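# Stand steel plates on edge in rack slots with magnet

## Task

Put every steel plate into its own slot of the rack, standing on one of its long edges (resting against a slot wall is allowed). At the end the rack must still be upright and every part must be still, with no plate kept in place by the robot or clinging to the switched-off magnet. Then switch the magnet off and take the arm away.

## Robot and tools

Robot: one six-joint UR7e-type arm carrying a magnet gripper on its flange. The base sits above the scene origin on a mount up to about 60 cm tall, possibly tipped up to about 60 degrees, and faces roughly +x. Joint order in results: shoulder pan, shoulder lift, elbow (0 to 3.142 rad, never fully straight), wrist 1, wrist 2, wrist 3.

Frames: the scene frame is fixed to the table. Its origin is on the table top (z = 0) below the base, +z is up, +x points forward into the work area and +y is to the left when looking along +x. The face point is the centre of the gripper's flat round face (48 mm barrel, 85 mm long). Its z axis points out of the face. Commanded offsets use the face point's own axes, not the scene axes. Behind the barrel there is a 75 mm wrist plate with a block sticking out toward the tool's -y, sweeping a circle of 92 mm radius, plus a short cable stub. Keep these clear of the rack.

Magnet: 1 switches it on and 0 switches it off. Any value above 0.01 counts as on. The setting is absolute and stays until changed, and switching takes about 0.1 s. Flat bare steel covering the face centre is held with about 120 N. The pull drops steeply with any gap: about half at 0.33 mm, a fifth at 1 mm, under 1 N at 10 mm. So seat the face flat on a plate before lifting. Only friction resists sliding, so tilting or fast moves can shed a heavy plate. When off, about 0.3 N remains, which is enough to keep very light parts.

execute_actions(actions): a list of actions. Each action is a table of 1 to 15 rows, and each row lasts one 1/30 s step. A short table repeats its last row. Each row has 7 plain numbers in [-1, 1]: dx, dy, dz, rx, ry, rz, magnet. The first six are an offset, not a pose. They are measured from the face point pose at the start of that action (every row of the action uses the same reference), in face point axes. 1.0 means 0.6 m or 180 degrees, and rx, ry, rz together form one rotation vector. Write every number out; expressions or repetition shorthand make the call invalid. An empty list sends nothing and returns the current state and pictures. Each step's target is clipped to within 100 mm and 16 degrees of the measured pose, and motion trails commands by about 0.17 s. A large offset may not be reached, so send the remainder in a later action.

move(target, speed, stop_force, blocking): target is one 7-number row as above. Its offsets are taken from the pose in the latest result that shows one. The face point follows a straight path lasting 0.5 to 10 s, and the path is cut off at 10 s. speed is in m/s, from 0.002 to 0.5 (default 0.25), and turning is capped at twice that in rad/s. stop_force (9 to 40 N, allowed only after 0.2 s of scene time) ends the path when the wrist sensor feels that much extra push along the line to the target. Use it with a slow speed to approach contact. Do not use it on moves that rotate, or when moving away from something being pressed. blocking=false returns after 0.5 s while the move continues; it cannot be combined with stop_force. Check progress with wait(0) or brake with stop(). Other moves and actions are refused until the running move ends. The result adds a 'move:' line giving the ending (done, contact, off_target, moving, held, fault), the limits that applied (paced = clipped, held = steps blocked) and the distance from target.

wait(seconds 0 to 10): lets time pass while holding the last command. stop(): brakes a running move; the magnet setting is unchanged. zoom_image(camera, region): camera is cam_head_left, cam_head_right or cam_wrist; region is [x0, y0, x1, y1] in pixels, at most 504 by 504. read_manual: licence texts only. finished_scene(scene): ends the current scene, given by its number, and reports success. It cannot be undone.

Result lines: end_effector_position (m) and end_effector_quat_wxyz give the measured face point pose in the scene frame. The position can be slightly off at long reach, while the pictures are true. There are also end effector velocity (m/s) and angular velocity (rad/s), joint positions, velocities and torques, and Wrist force and Wrist torque in face point axes. Pressing on a surface gives a force pointing back toward the arm. Expect an offset of a few N and noise of about 2 N, with saturation near 50 N. 'Hand target' is the pose the drives are aiming at. 'Off the commanded pose' compares the result with the last commanded row. 'pose unreachable' with 'cause:' means a clearance check altered or withheld targets, and it names the first action affected, counted from 0. 'joint sent to its limit' is self-explanatory. magnet_out=1 means the magnet is forward and magnet_back=1 means it is retracted. part_present=1 means strong pull on steel, which is also reported for a fixed steel surface.

Cameras: cam_head_left and cam_head_right are 672x504 and fixed. cam_wrist is a 616x616 fisheye that moves with the hand. Images are taken at the end of each call, and calibration matrices are supplied.

Cautions: the arm is stiff. Driving even slightly past a firm contact, or hitting something fast, can cause a fault stop of about 10 s. This happens when a joint torque reaches its limit (141 N m for the first three joints, 26.3 N m for the wrists, including held weight) or when any external force reaches 150 N. Approach slowly, preferably with stop_force. Long holds heat the motors: a MOTOR HOT warning appears from 70 °C, and at 85 °C the brakes lock. Objects may occasionally be nudged by outside pushes. Never drop, slam or knock anything off the table, and do not tip the rack. Release each plate only when it is stable in its slot, then lift away.

Each tool is called after ">>>" by a JSON object that holds its "api" and its "payload", one argument or row to a line.

## Session

>>> {"api": "execute_actions", "payload": {
  "actions": []
}}

Scene clock: 0.00 s.
end_effector_position=(+0.6423, -0.1372, +0.1250) magnet_out=0 magnet_back=1 part_present=0 end_effector_quat_wxyz=(-0.427, +0.706, -0.526, -0.205) end_effector_velocity=(+0.000, -0.000, +0.000) end_effector_angular_velocity=(+0.000, -0.001, +0.001)
Joint positions: [-0.914 -1.23   1.753 -1.779 -0.511  0.051]
Joint velocities: [-0.    -0.    -0.     0.001 -0.    -0.001]
Joint torques (N m, as the arm reports them, + toward a larger angle): no reading
Motor temperatures (°C, as the motors report them): [27 26 27 31 29 33]
Wrist force (N, on the end effector, along its own x y z axes, offset not removed): no reading
Wrist torque (N m, same axes, about the end effector's origin, offset not removed): no reading
Hand target: +0.642, -0.137, +0.125; -0.427, +0.706, -0.526, -0.205

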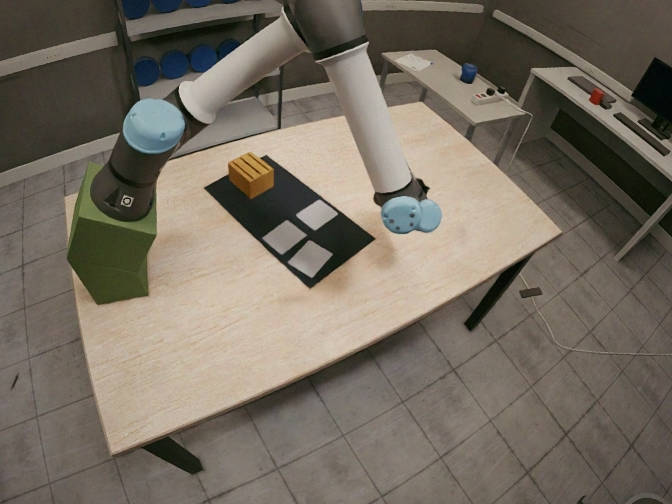

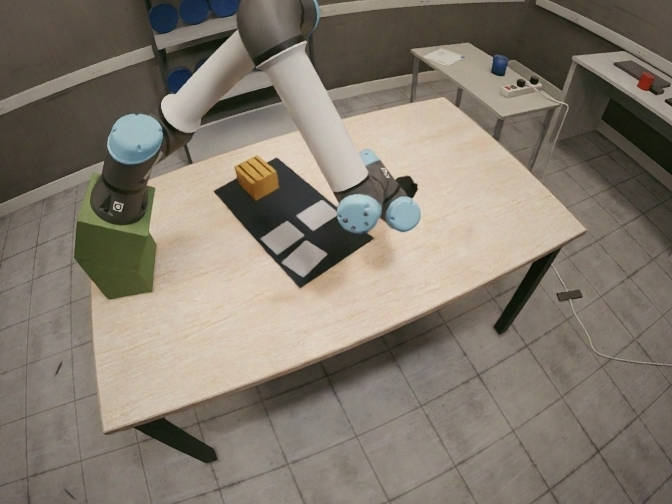

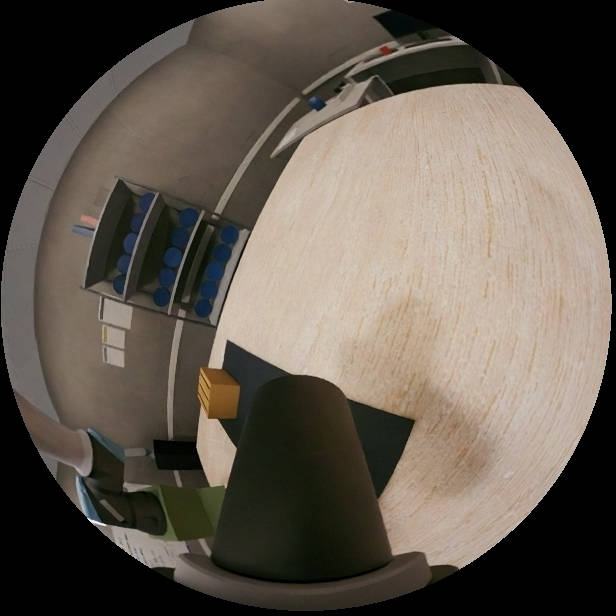

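>>> {"api": "zoom_image", "payload": {
  "camera": "cam_head_left",
  "region": [200, 140, 380, 290]
}}

>>> {"api": "zoom_image", "payload": {
  "camera": "cam_head_right",
  "region": [200, 140, 380, 290]
}}

Region (200, 140, 380, 290) of cam_head_left's 672x504 image, scaled by 2.800, with more detail than that image has.

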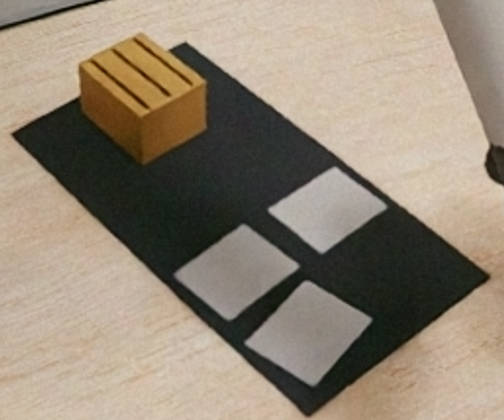

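Region (200, 140, 380, 290) of cam_head_right's 672x504 image, scaled by 2.800, with more detail than that image has.

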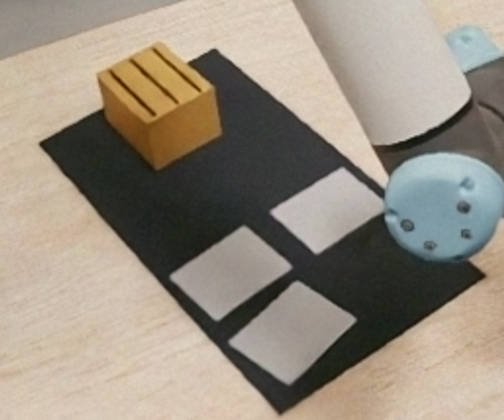

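>>> {"api": "move", "payload": {
  "target": [-0.203,0.214,0.106,-0.329,0.105,-0.452,0],
  "speed": 0.4
}}

Scene clock: 7.67 s.
end_effector_position=(+0.4905, -0.0261, +0.1303) magnet_out=0 magnet_back=1 part_present=0 end_effector_quat_wxyz=(-0.001, +0.990, +0.139, +0.001) end_effector_velocity=(-0.000, +0.000, +0.000) end_effector_angular_velocity=(-0.005, -0.006, +0.003)
Joint positions: [-0.561 -1.461  2.423 -3.116 -1.479 -0.62 ]
Joint velocities: [ 0.002  0.002  0.003 -0.012 -0.004 -0.001]
Joint torques (N m, as the arm reports them, + toward a larger angle): [ 16.49 -24.87   8.24  -4.37  -3.04  -2.9 ]
Motor temperatures (°C, as the motors report them): [27 26 27 31 29 33]
Wrist force (N, on the end effector, along its own x y z axes, offset not removed): [-0.7 -3.3 -1.3]
Wrist torque (N m, same axes, about the end effector's origin, offset not removed): [-0.45 -0.03 -0.16]
Hand target: +0.490, -0.026, +0.130; -0.001, +0.990, +0.139, +0.001
Off the commanded pose: 0.000 m, 0 deg.
move: done
camera_calibration (this result's frames):
cam_wrist: T_world_to_cam=[[0.959833, 0.279476, 0.0247855, -0.462507], [0.266479, -0.935701, 0.2312, -0.134484], [0.0878066, -0.215309, -0.97259, 0.159167], [0, 0, 0, 1]] pos_world=[0.46579, 0.0376931, 0.197361]

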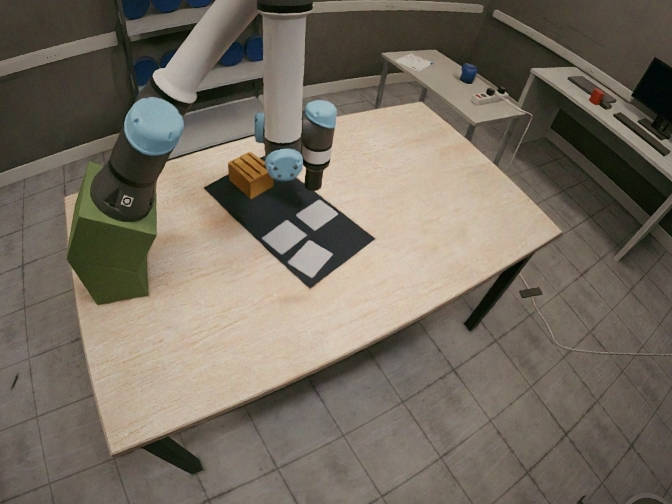

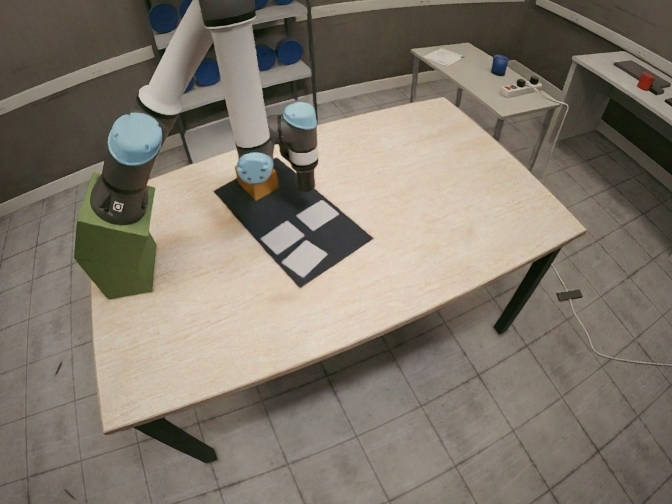

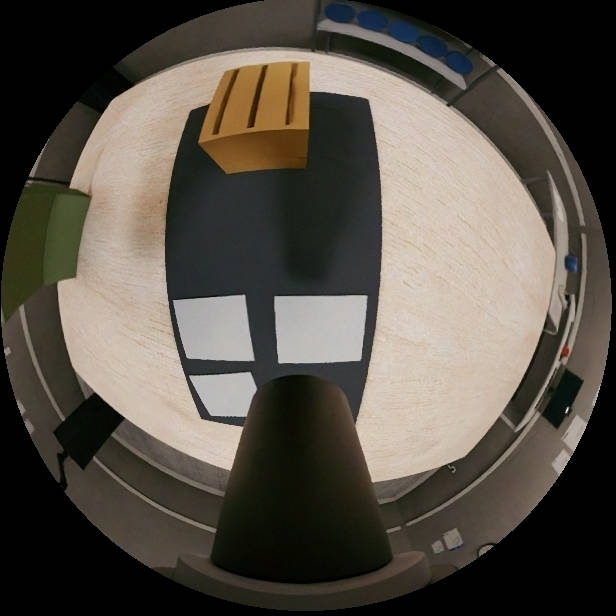

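>>> {"api": "move", "payload": {
  "target": [0,0,0.17,0,0,0,0]
}}

>>> {"api": "zoom_image", "payload": {
  "camera": "cam_head_left",
  "region": [220, 130, 380, 280]
}}

>>> {"api": "zoom_image", "payload": {
  "camera": "cam_head_right",
  "region": [220, 130, 380, 280]
}}

Scene clock: 9.50 s.
end_effector_position=(+0.4903, -0.0259, +0.0283) magnet_out=0 magnet_back=1 part_present=0 end_effector_quat_wxyz=(-0.001, +0.990, +0.139, +0.001) end_effector_velocity=(-0.000, +0.000, -0.002) end_effector_angular_velocity=(+0.000, +0.001, -0.000)
Joint positions: [-0.539 -1.113  2.313 -3.356 -1.491 -0.601]
Joint velocities: [ 0.001  0.006 -0.003 -0.002 -0.     0.   ]
Joint torques (N m, as the arm reports them, + toward a larger angle): [ 17.25 -28.93  -9.99  -4.34  -2.96   2.73]
Motor temperatures (°C, as the motors report them): [27 26 27 31 29 33]
Wrist force (N, on the end effector, along its own x y z axes, offset not removed): [-0.3 -1.8 3.3]
Wrist torque (N m, same axes, about the end effector's origin, offset not removed): [-0.20 -0.02 -0.18]
Hand target: +0.490, -0.026, +0.028; -0.001, +0.990, +0.139, +0.001
Off the commanded pose: 0.000 m, 0 deg.
move: done
camera_calibration (this result's frames):
cam_wrist: T_world_to_cam=[[0.959837, 0.279464, 0.024776, -0.459873], [0.266474, -0.935716, 0.231145, -0.110684], [0.0877799, -0.215259, -0.972604, 0.060059], [0, 0, 0, 1]] pos_world=[0.465625, 0.037877, 0.0953915]

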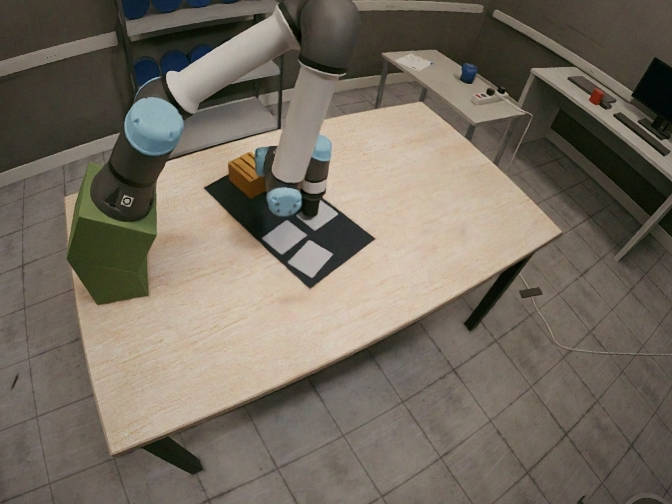

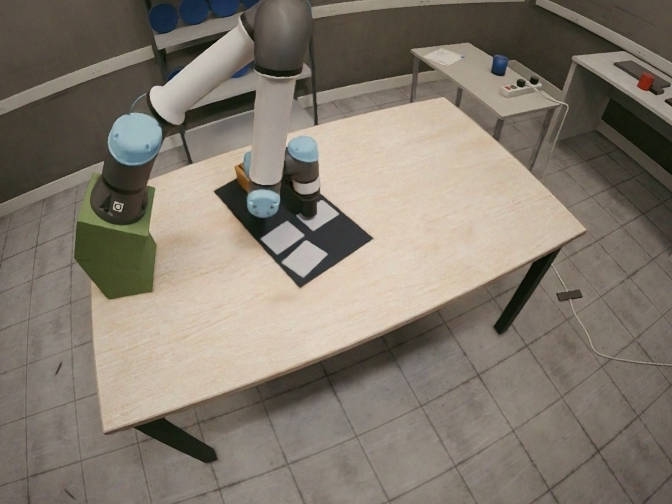

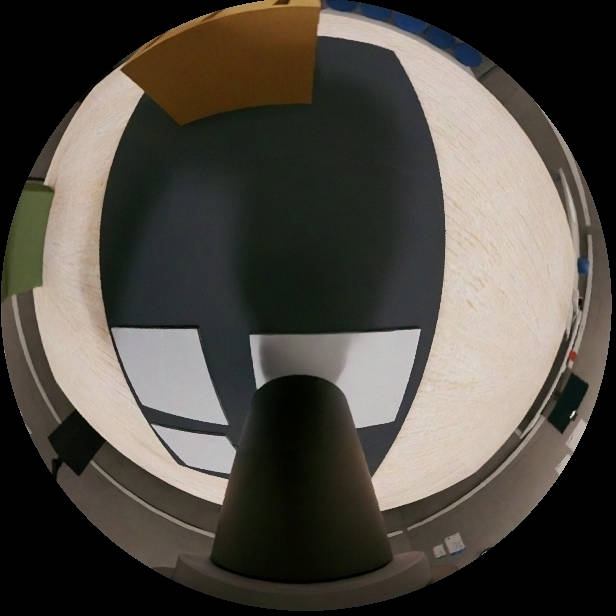

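Region (220, 130, 380, 280) of cam_head_left's 672x504 image, scaled by 3.150, with more detail than that image has; it fills the top 472 rows of this view, and the rest is white.

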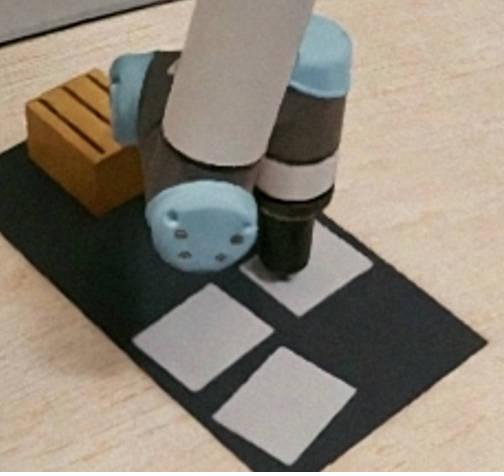

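Region (220, 130, 380, 280) of cam_head_right's 672x504 image, scaled by 3.150, with more detail than that image has; it fills the top 472 rows of this view, and the rest is white.

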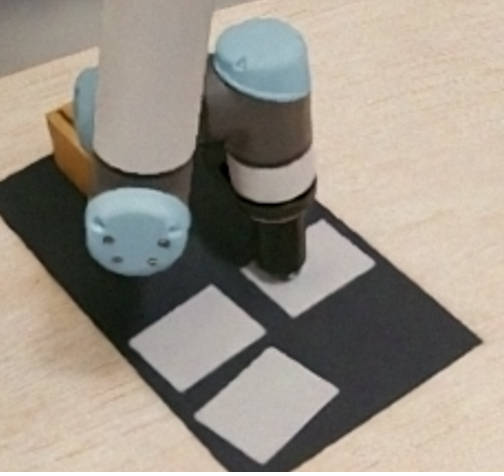

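>>> {"api": "move", "payload": {
  "target": [0.033,-0.022,0.025,0,0,0,0]
}}

>>> {"api": "move", "payload": {
  "target": [0,0,0.03,0,0,0,0],
  "speed": 0.008,
  "stop_force": 12
}}

Scene clock: 11.07 s.
end_effector_position=(+0.5056, -0.0078, +0.0135) magnet_out=0 magnet_back=1 part_present=0 end_effector_quat_wxyz=(-0.001, +0.990, +0.139, +0.001) end_effector_velocity=(+0.001, +0.001, -0.001) end_effector_angular_velocity=(-0.000, +0.000, -0.000)
Joint positions: [-0.485 -1.069  2.253 -3.343 -1.521 -0.556]
Joint velocities: [ 0.003  0.004 -0.004  0.    -0.002  0.003]
Joint torques (N m, as the arm reports them, + toward a larger angle): [ 17.82 -31.06 -11.99  -1.91  -2.83   2.11]
Motor temperatures (°C, as the motors report them): [27 26 27 31 29 33]
Wrist force (N, on the end effector, along its own x y z axes, offset not removed): [-2.9 -1.6 1.3]
Wrist torque (N m, same axes, about the end effector's origin, offset not removed): [-0.33 0.41 -0.30]
Hand target: +0.506, -0.008, +0.013; -0.001, +0.990, +0.139, +0.001
Off the commanded pose: 0.000 m, 0 deg.
move: done
camera_calibration (this result's frames):
cam_wrist: T_world_to_cam=[[0.959849, 0.279422, 0.0247793, -0.479262], [0.266443, -0.935752, 0.231035, -0.094369], [0.0877436, -0.215156, -0.97263, 0.048147], [0, 0, 0, 1]] pos_world=[0.480938, 0.0559698, 0.0805075]

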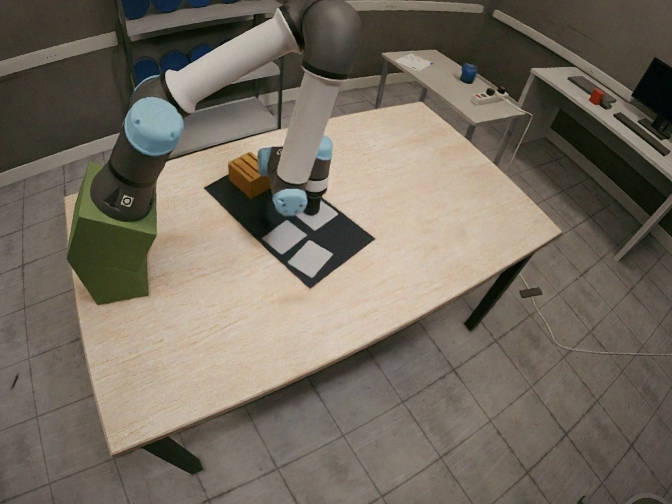

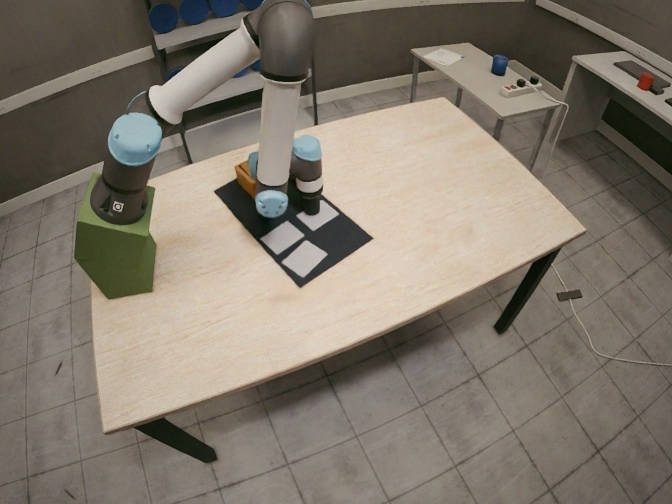

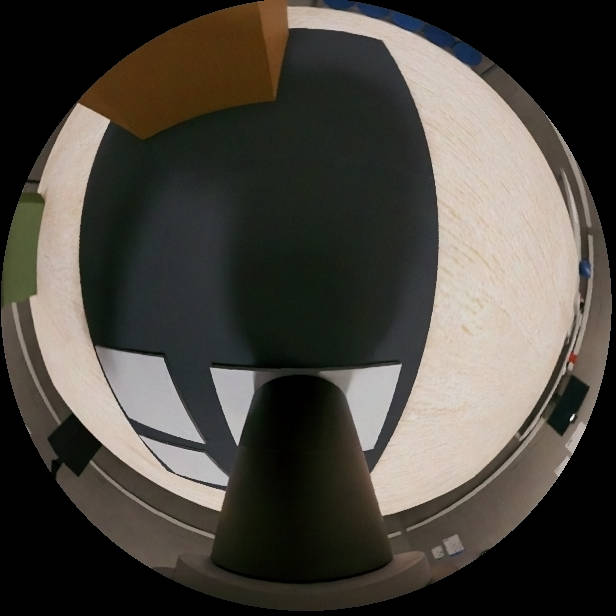

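Scene clock: 12.47 s.
end_effector_position=(+0.5059, -0.0078, +0.0052) magnet_out=0 magnet_back=1 part_present=0 end_effector_quat_wxyz=(-0.001, +0.990, +0.139, +0.001) end_effector_velocity=(-0.001, +0.000, +0.001) end_effector_angular_velocity=(+0.001, +0.005, -0.001)
Joint positions: [-0.484 -1.044  2.24  -3.355 -1.522 -0.555]
Joint velocities: [ 0.    -0.004  0.003  0.006 -0.     0.001]
Joint torques (N m, as the arm reports them, + toward a larger angle): [  2.33 -32.95  21.35   4.29   2.95   0.5 ]
Motor temperatures (°C, as the motors report them): [27 26 27 31 29 33]
Wrist force (N, on the end effector, along its own x y z axes, offset not removed): [3.5 0.6 -40.2]
Wrist torque (N m, same axes, about the end effector's origin, offset not removed): [-1.17 0.16 -0.27]
Hand target: +0.506, -0.008, +0.005; -0.001, +0.990, +0.139, +0.001
Off the commanded pose: 0.010 m, 0 deg.
move: contact
camera_calibration (this result's frames):
cam_wrist: T_world_to_cam=[[0.959815, 0.279504, 0.0251421, -0.479303], [0.266407, -0.935659, 0.231451, -0.0925519], [0.0882159, -0.215452, -0.972522, 0.0398381], [0, 0, 0, 1]] pos_world=[0.481184, 0.0559534, 0.0722153]

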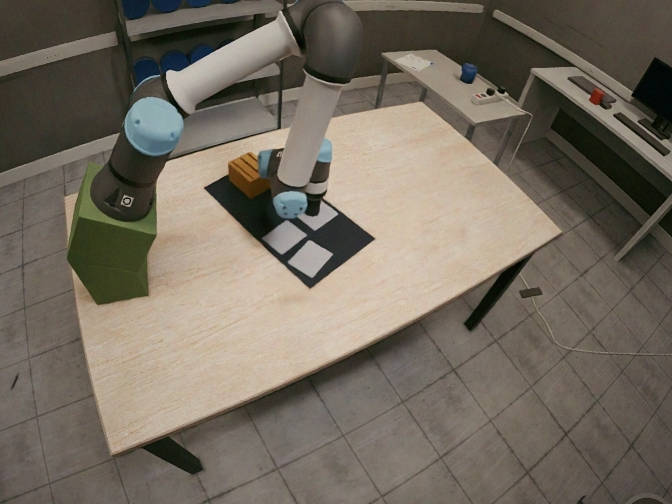

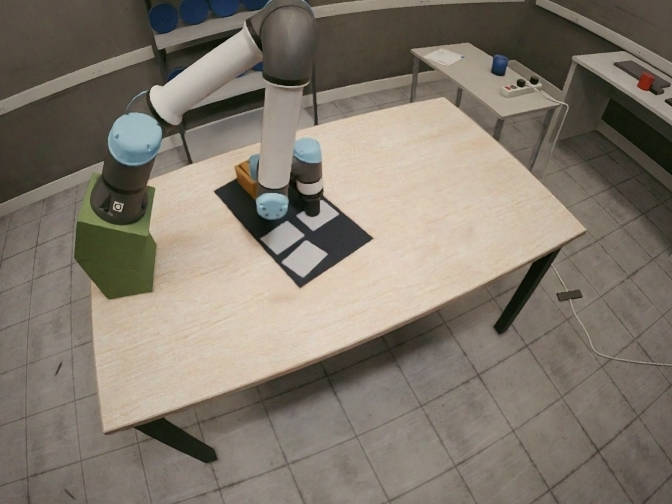

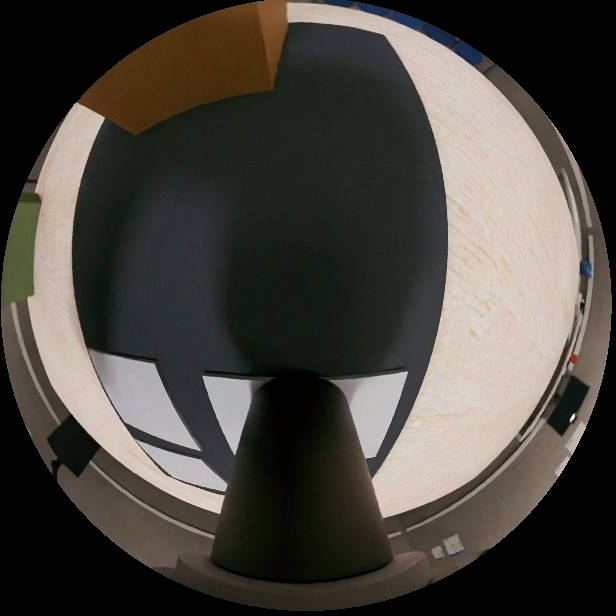

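>>> {"api": "execute_actions", "payload": {
  "actions": [
    [[0,0,-0.0005,0,0,0,1]]
  ]
}}

>>> {"api": "move", "payload": {
  "target": [0,0,-0.29,0,0,0,1],
  "speed": 0.3
}}

>>> {"api": "move", "payload": {
  "target": [-0.049,-0.348,0,0.387,-0.381,-0.381,1],
  "speed": 0.4
}}

Scene clock: 14.03 s.
end_effector_position=(+0.5058, -0.0079, +0.0055) magnet_out=1 magnet_back=0 part_present=1 end_effector_quat_wxyz=(-0.001, +0.990, +0.139, +0.001) end_effector_velocity=(+0.000, -0.000, -0.000) end_effector_angular_velocity=(-0.000, +0.000, -0.000)
Joint positions: [-0.484 -1.045  2.24  -3.354 -1.522 -0.556]
Joint velocities: [ 0.    -0.    -0.001  0.002 -0.     0.001]
Joint torques (N m, as the arm reports them, + toward a larger angle): [ 12.9  -44.72 -19.67  -0.82  -2.81   0.53]
Motor temperatures (°C, as the motors report them): [27 26 27 31 29 33]
Wrist force (N, on the end effector, along its own x y z axes, offset not removed): [-15.8 -11.4 -20.7]
Wrist torque (N m, same axes, about the end effector's origin, offset not removed): [-1.54 1.33 0.14]
Hand target: +0.506, -0.008, +0.005; -0.001, +0.990, +0.139, +0.001
Off the commanded pose: 0.000 m, 0 deg.
camera_calibration (this result's frames):
cam_wrist: T_world_to_cam=[[0.959827, 0.279486, 0.0249133, -0.479189], [0.266445, -0.935665, 0.231383, -0.0926205], [0.0879789, -0.21545, -0.972544, 0.040246], [0, 0, 0, 1]] pos_world=[0.481076, 0.0559357, 0.07251]

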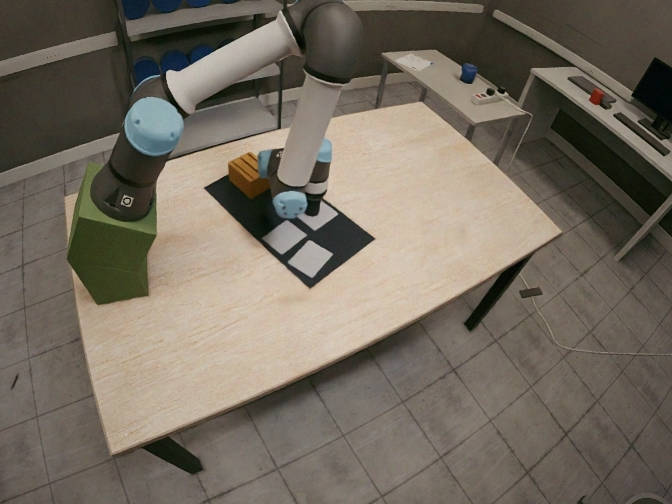

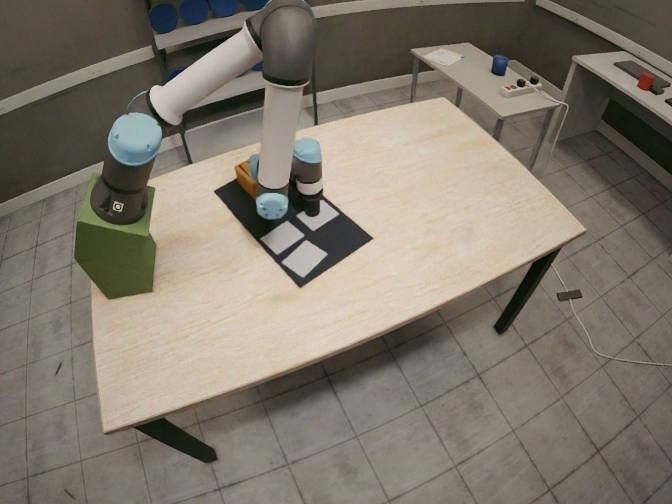

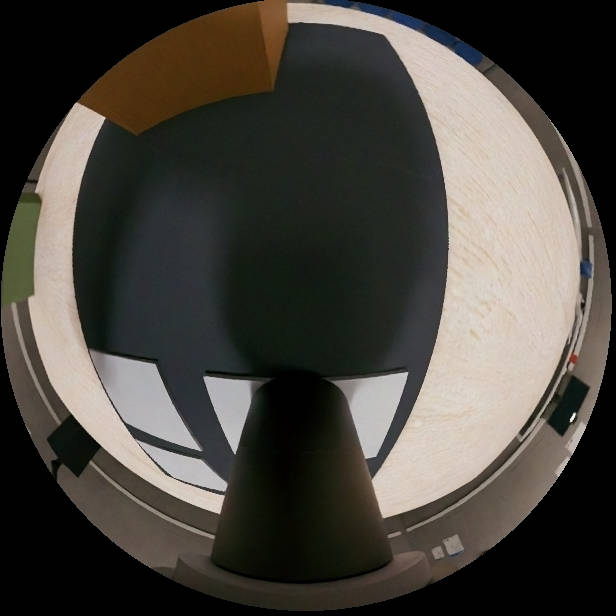

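Scene clock: 15.23 s.
end_effector_position=(+0.5058, -0.0081, +0.1795) magnet_out=1 magnet_back=0 part_present=1 end_effector_quat_wxyz=(-0.001, +0.990, +0.139, +0.001) end_effector_velocity=(+0.001, -0.000, +0.003) end_effector_angular_velocity=(-0.000, -0.002, -0.000)
Joint positions: [-0.508 -1.618  2.402 -2.942 -1.508 -0.576]
Joint velocities: [-0.001 -0.008 -0.002  0.008  0.001 -0.   ]
Joint torques (N m, as the arm reports them, + toward a larger angle): [ -0.83 -40.55 -20.76  -1.42   2.8   -2.36]
Motor temperatures (°C, as the motors report them): [27 26 27 31 29 33]
Wrist force (N, on the end effector, along its own x y z axes, offset not removed): [-0.8 -2.5 4.4]
Wrist torque (N m, same axes, about the end effector's origin, offset not removed): [-0.36 -0.02 0.05]
Hand target: +0.506, -0.008, +0.180; -0.001, +0.990, +0.139, +0.001
Off the commanded pose: 0.000 m, 0 deg.
move: done
camera_calibration (this result's frames):
cam_wrist: T_world_to_cam=[[0.959834, 0.279476, 0.0247272, -0.483437], [0.26648, -0.935668, 0.231329, -0.133059], [0.0877874, -0.215449, -0.972561, 0.209516], [0, 0, 0, 1]] pos_world=[0.481084, 0.0557498, 0.246502]

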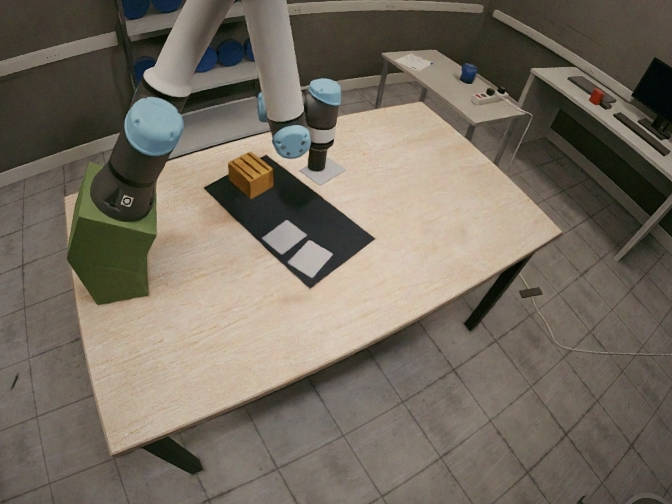

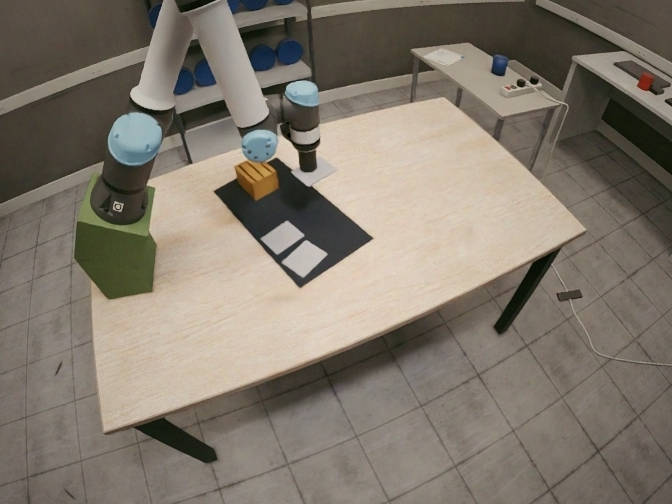

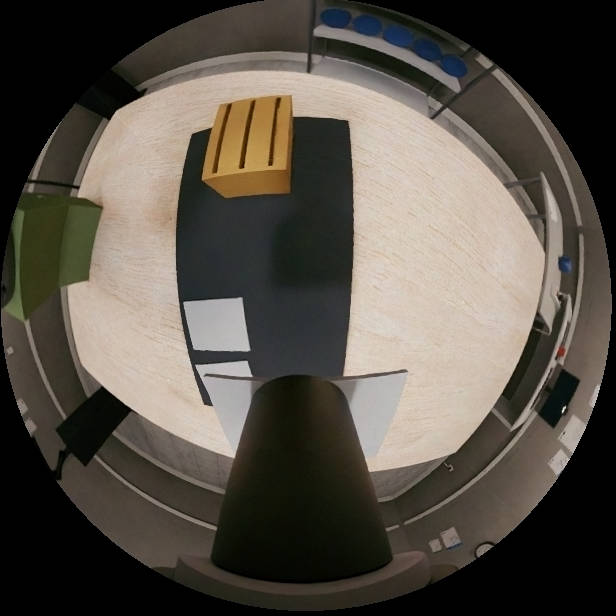

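Scene clock: 18.37 s.
end_effector_position=(+0.4199, +0.1849, +0.1795) magnet_out=1 magnet_back=0 part_present=1 end_effector_quat_wxyz=(-0.431, +0.431, +0.561, -0.560) end_effector_velocity=(-0.000, +0.001, +0.000) end_effector_angular_velocity=(+0.003, +0.008, +0.005)
Joint positions: [-0.004 -1.019  1.577 -1.084 -1.7   -1.353]
Joint velocities: [ 0.003  0.004 -0.003  0.007 -0.002 -0.003]
Joint torques (N m, as the arm reports them, + toward a larger angle): [ 24.51 -40.13 -20.87   3.86  -1.86  -3.22]
Motor temperatures (°C, as the motors report them): [27 26 27 31 29 33]
Wrist force (N, on the end effector, along its own x y z axes, offset not removed): [0.3 0.9 -0.9]
Wrist torque (N m, same axes, about the end effector's origin, offset not removed): [-0.20 0.02 -0.34]
Hand target: +0.420, +0.185, +0.179; -0.431, +0.431, +0.561, -0.560
Off the commanded pose: 0.001 m, 0 deg.
move: done
camera_calibration (this result's frames):
cam_wrist: T_world_to_cam=[[-0.233895, 0.972246, 0.00562817, -0.0783758], [0.227372, 0.0603258, -0.971938, 0.118619], [-0.945301, -0.226052, -0.235172, 0.562023], [0, 0, 0, 1]] pos_world=[0.485978, 0.196091, 0.247903]

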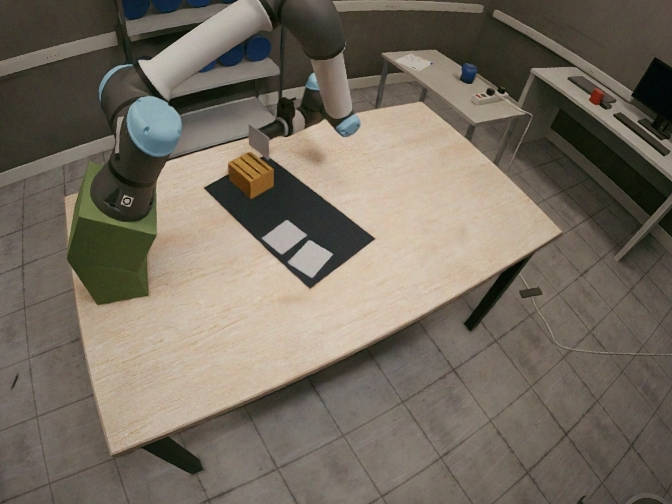

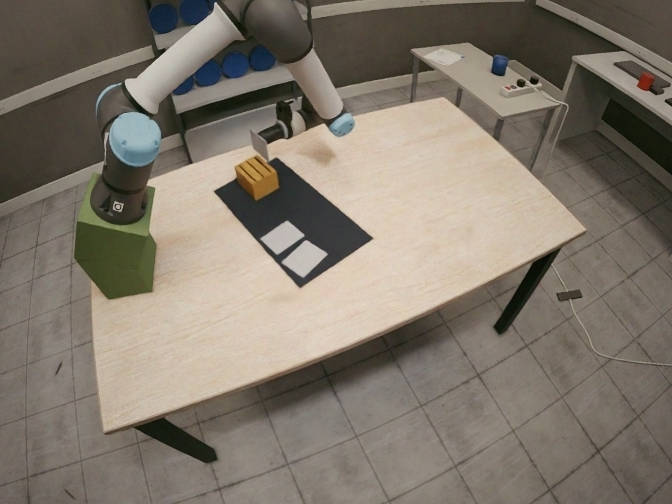

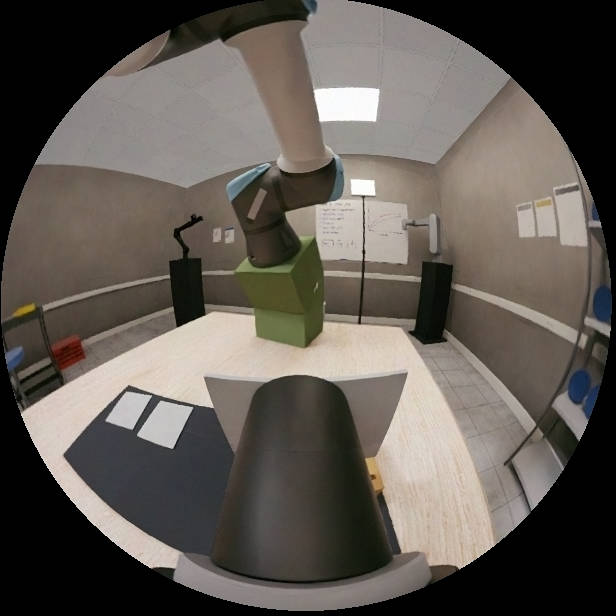

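>>> {"api": "move", "payload": {
  "target": [0,0.073,0.097,0,0,0,1]
}}

>>> {"api": "zoom_image", "payload": {
  "camera": "cam_head_left",
  "region": [215, 120, 305, 205]
}}

>>> {"api": "zoom_image", "payload": {
  "camera": "cam_head_right",
  "region": [215, 120, 305, 205]
}}

>>> {"api": "zoom_image", "payload": {
  "camera": "cam_wrist",
  "region": [180, 350, 440, 560]
}}

Scene clock: 19.87 s.
end_effector_position=(+0.3638, +0.1700, +0.1357) magnet_out=1 magnet_back=0 part_present=1 end_effector_quat_wxyz=(-0.431, +0.431, +0.561, -0.560) end_effector_velocity=(-0.002, -0.000, -0.002) end_effector_angular_velocity=(-0.000, +0.001, +0.000)
Joint positions: [-0.034 -0.984  1.727 -1.271 -1.726 -1.368]
Joint velocities: [-0.001  0.003  0.004 -0.005 -0.001 -0.   ]
Joint torques (N m, as the arm reports them, + toward a larger angle): [  7.59 -39.06   9.02   1.17  -2.18  -2.93]
Motor temperatures (°C, as the motors report them): [27 26 27 31 29 33]
Wrist force (N, on the end effector, along its own x y z axes, offset not removed): [1.3 -0.8 -0.4]
Wrist torque (N m, same axes, about the end effector's origin, offset not removed): [-0.49 -0.05 -0.06]
Hand target: +0.364, +0.170, +0.136; -0.431, +0.431, +0.561, -0.560
Off the commanded pose: 0.000 m, 0 deg.
move: done
camera_calibration (this result's frames):
cam_wrist: T_world_to_cam=[[-0.233925, 0.972239, 0.00557896, -0.0766721], [0.227385, 0.060287, -0.971937, 0.0896939], [-0.945291, -0.226092, -0.235175, 0.495343], [0, 0, 0, 1]] pos_world=[0.429912, 0.181129, 0.204097]

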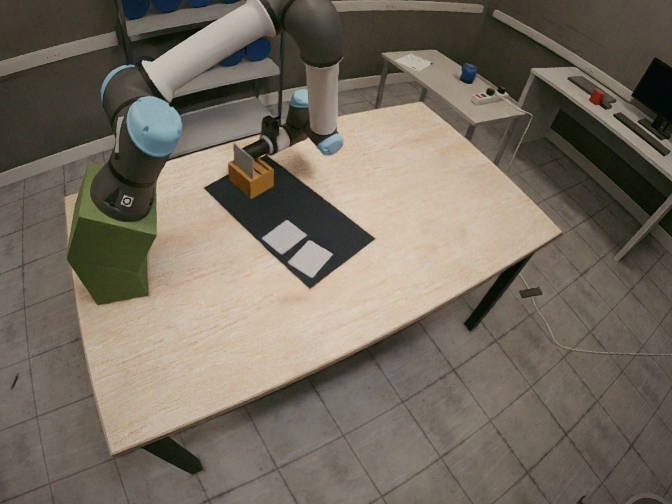

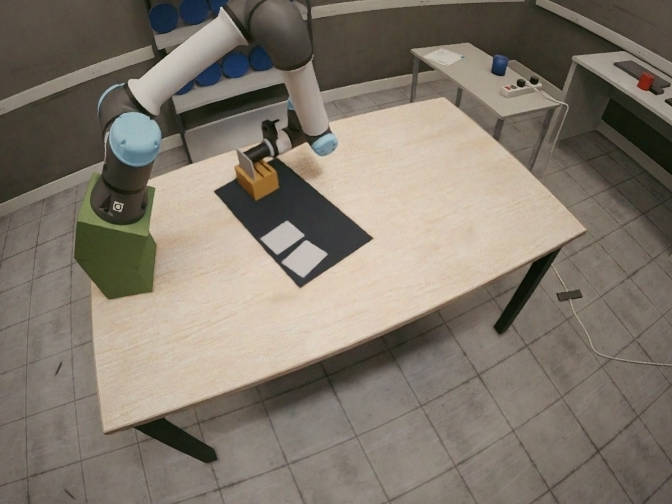

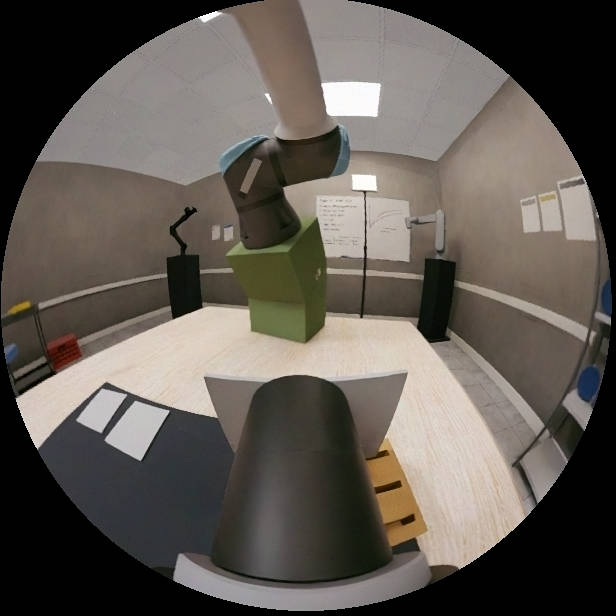

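Region (215, 120, 305, 205) of cam_head_left's 672x504 image, scaled by 5.600, with more detail than that image has.

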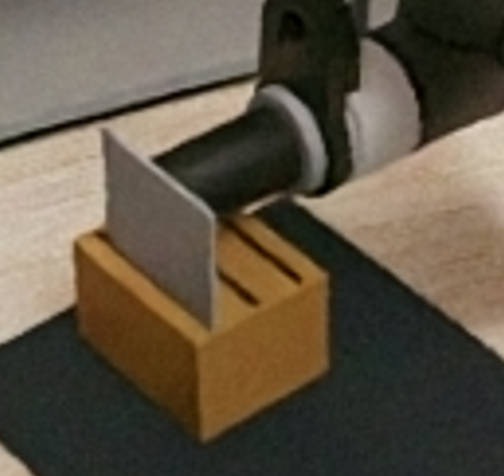

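Region (215, 120, 305, 205) of cam_head_right's 672x504 image, scaled by 5.600, with more detail than that image has.

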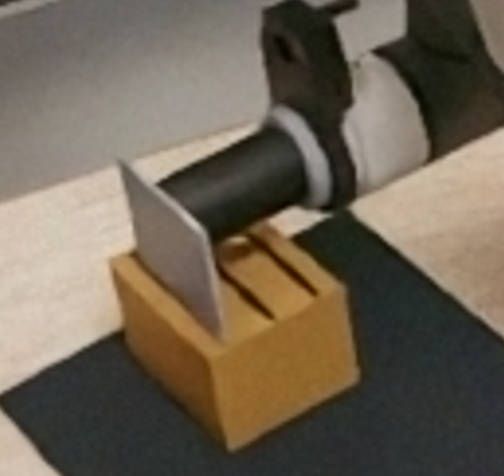

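Region (180, 350, 440, 560) of cam_wrist's 616x616 image, scaled by 1.938, with more detail than that image has; it fills the top 407 rows of this view, and the rest is white.

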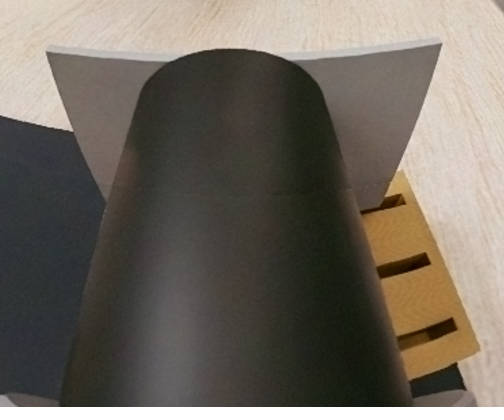

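>>> {"api": "move", "payload": {
  "target": [0.025,0.006,0,0,0,0,1]
}}

>>> {"api": "zoom_image", "payload": {
  "camera": "cam_head_left",
  "region": [220, 135, 285, 195]
}}

>>> {"api": "zoom_image", "payload": {
  "camera": "cam_head_right",
  "region": [225, 135, 290, 195]
}}

>>> {"api": "zoom_image", "payload": {
  "camera": "cam_wrist",
  "region": [180, 350, 440, 560]
}}

Scene clock: 21.47 s.
end_effector_position=(+0.3599, +0.1843, +0.1321) magnet_out=1 magnet_back=0 part_present=1 end_effector_quat_wxyz=(-0.431, +0.431, +0.561, -0.560) end_effector_velocity=(-0.000, +0.001, -0.001) end_effector_angular_velocity=(-0.001, -0.001, +0.000)
Joint positions: [-0.01  -0.965  1.715 -1.276 -1.705 -1.356]
Joint velocities: [ 0.002  0.003 -0.002 -0.001  0.002  0.002]
Joint torques (N m, as the arm reports them, + toward a larger angle): [ 27.61 -34.97 -18.56   0.43   4.18   2.03]
Motor temperatures (°C, as the motors report them): [27 26 27 31 29 33]
Wrist force (N, on the end effector, along its own x y z axes, offset not removed): [-3.2 -2.3 1.9]
Wrist torque (N m, same axes, about the end effector's origin, offset not removed): [-0.34 -0.14 0.10]
Hand target: +0.360, +0.184, +0.132; -0.431, +0.431, +0.561, -0.560
Off the commanded pose: 0.000 m, 0 deg.
move: done
camera_calibration (this result's frames):
cam_wrist: T_world_to_cam=[[-0.233907, 0.972243, 0.00560894, -0.0915556], [0.227343, 0.0603024, -0.971946, 0.0862562], [-0.945306, -0.22607, -0.235138, 0.494114], [0, 0, 0, 1]] pos_world=[0.426064, 0.195517, 0.200535]

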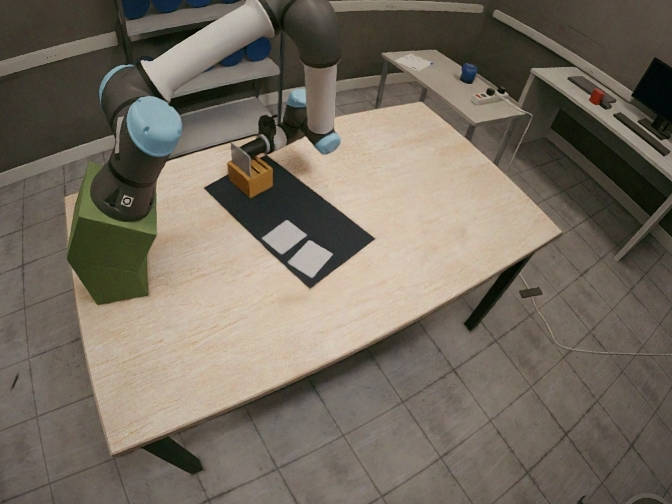

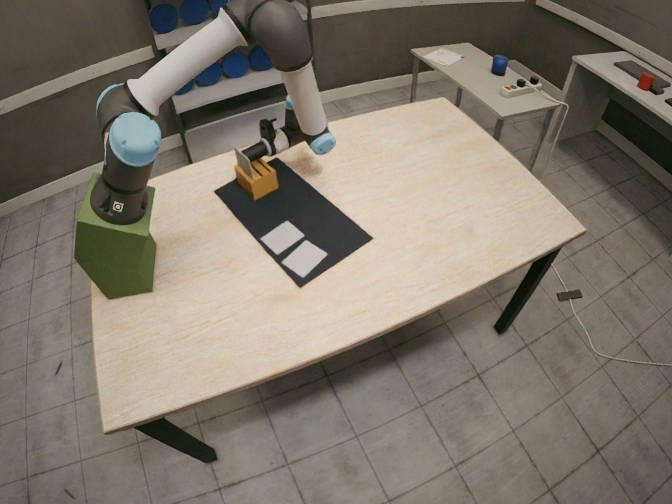

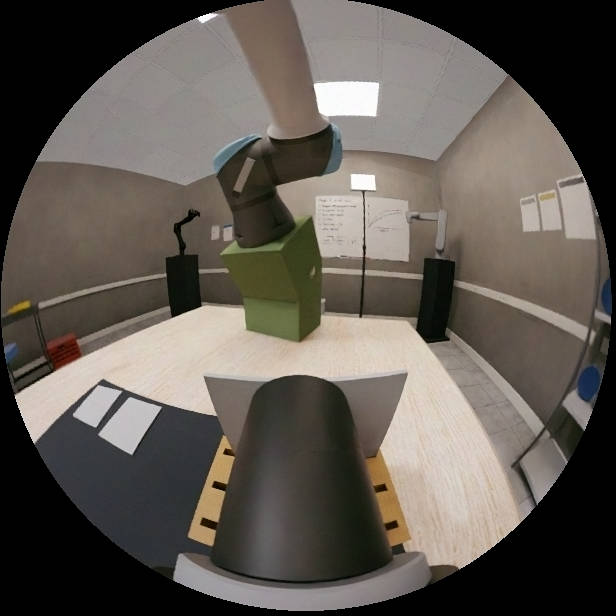

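Region (220, 135, 285, 195) of cam_head_left's 672x504 image, scaled by 7.754, with more detail than that image has; it fills the top 465 rows of this view, and the rest is white.

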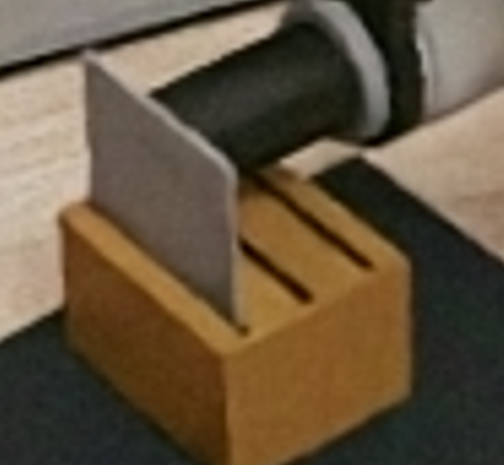

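Region (225, 135, 290, 195) of cam_head_right's 672x504 image, scaled by 7.754, with more detail than that image has; it fills the top 465 rows of this view, and the rest is white.

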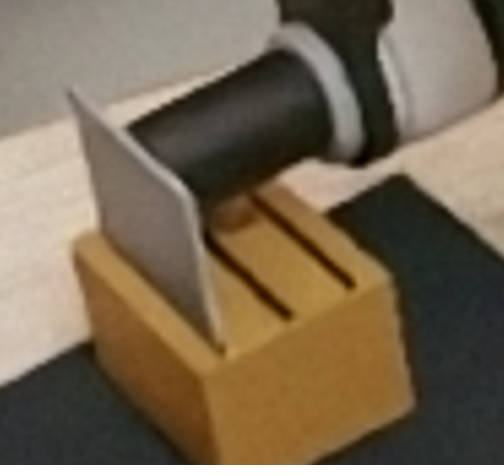

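Region (180, 350, 440, 560) of cam_wrist's 616x616 image, scaled by 1.938, with more detail than that image has; it fills the top 407 rows of this view, and the rest is white.

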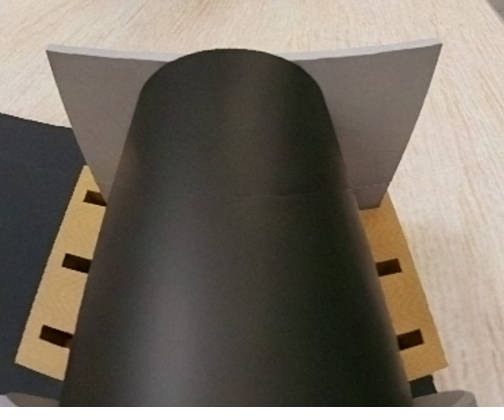

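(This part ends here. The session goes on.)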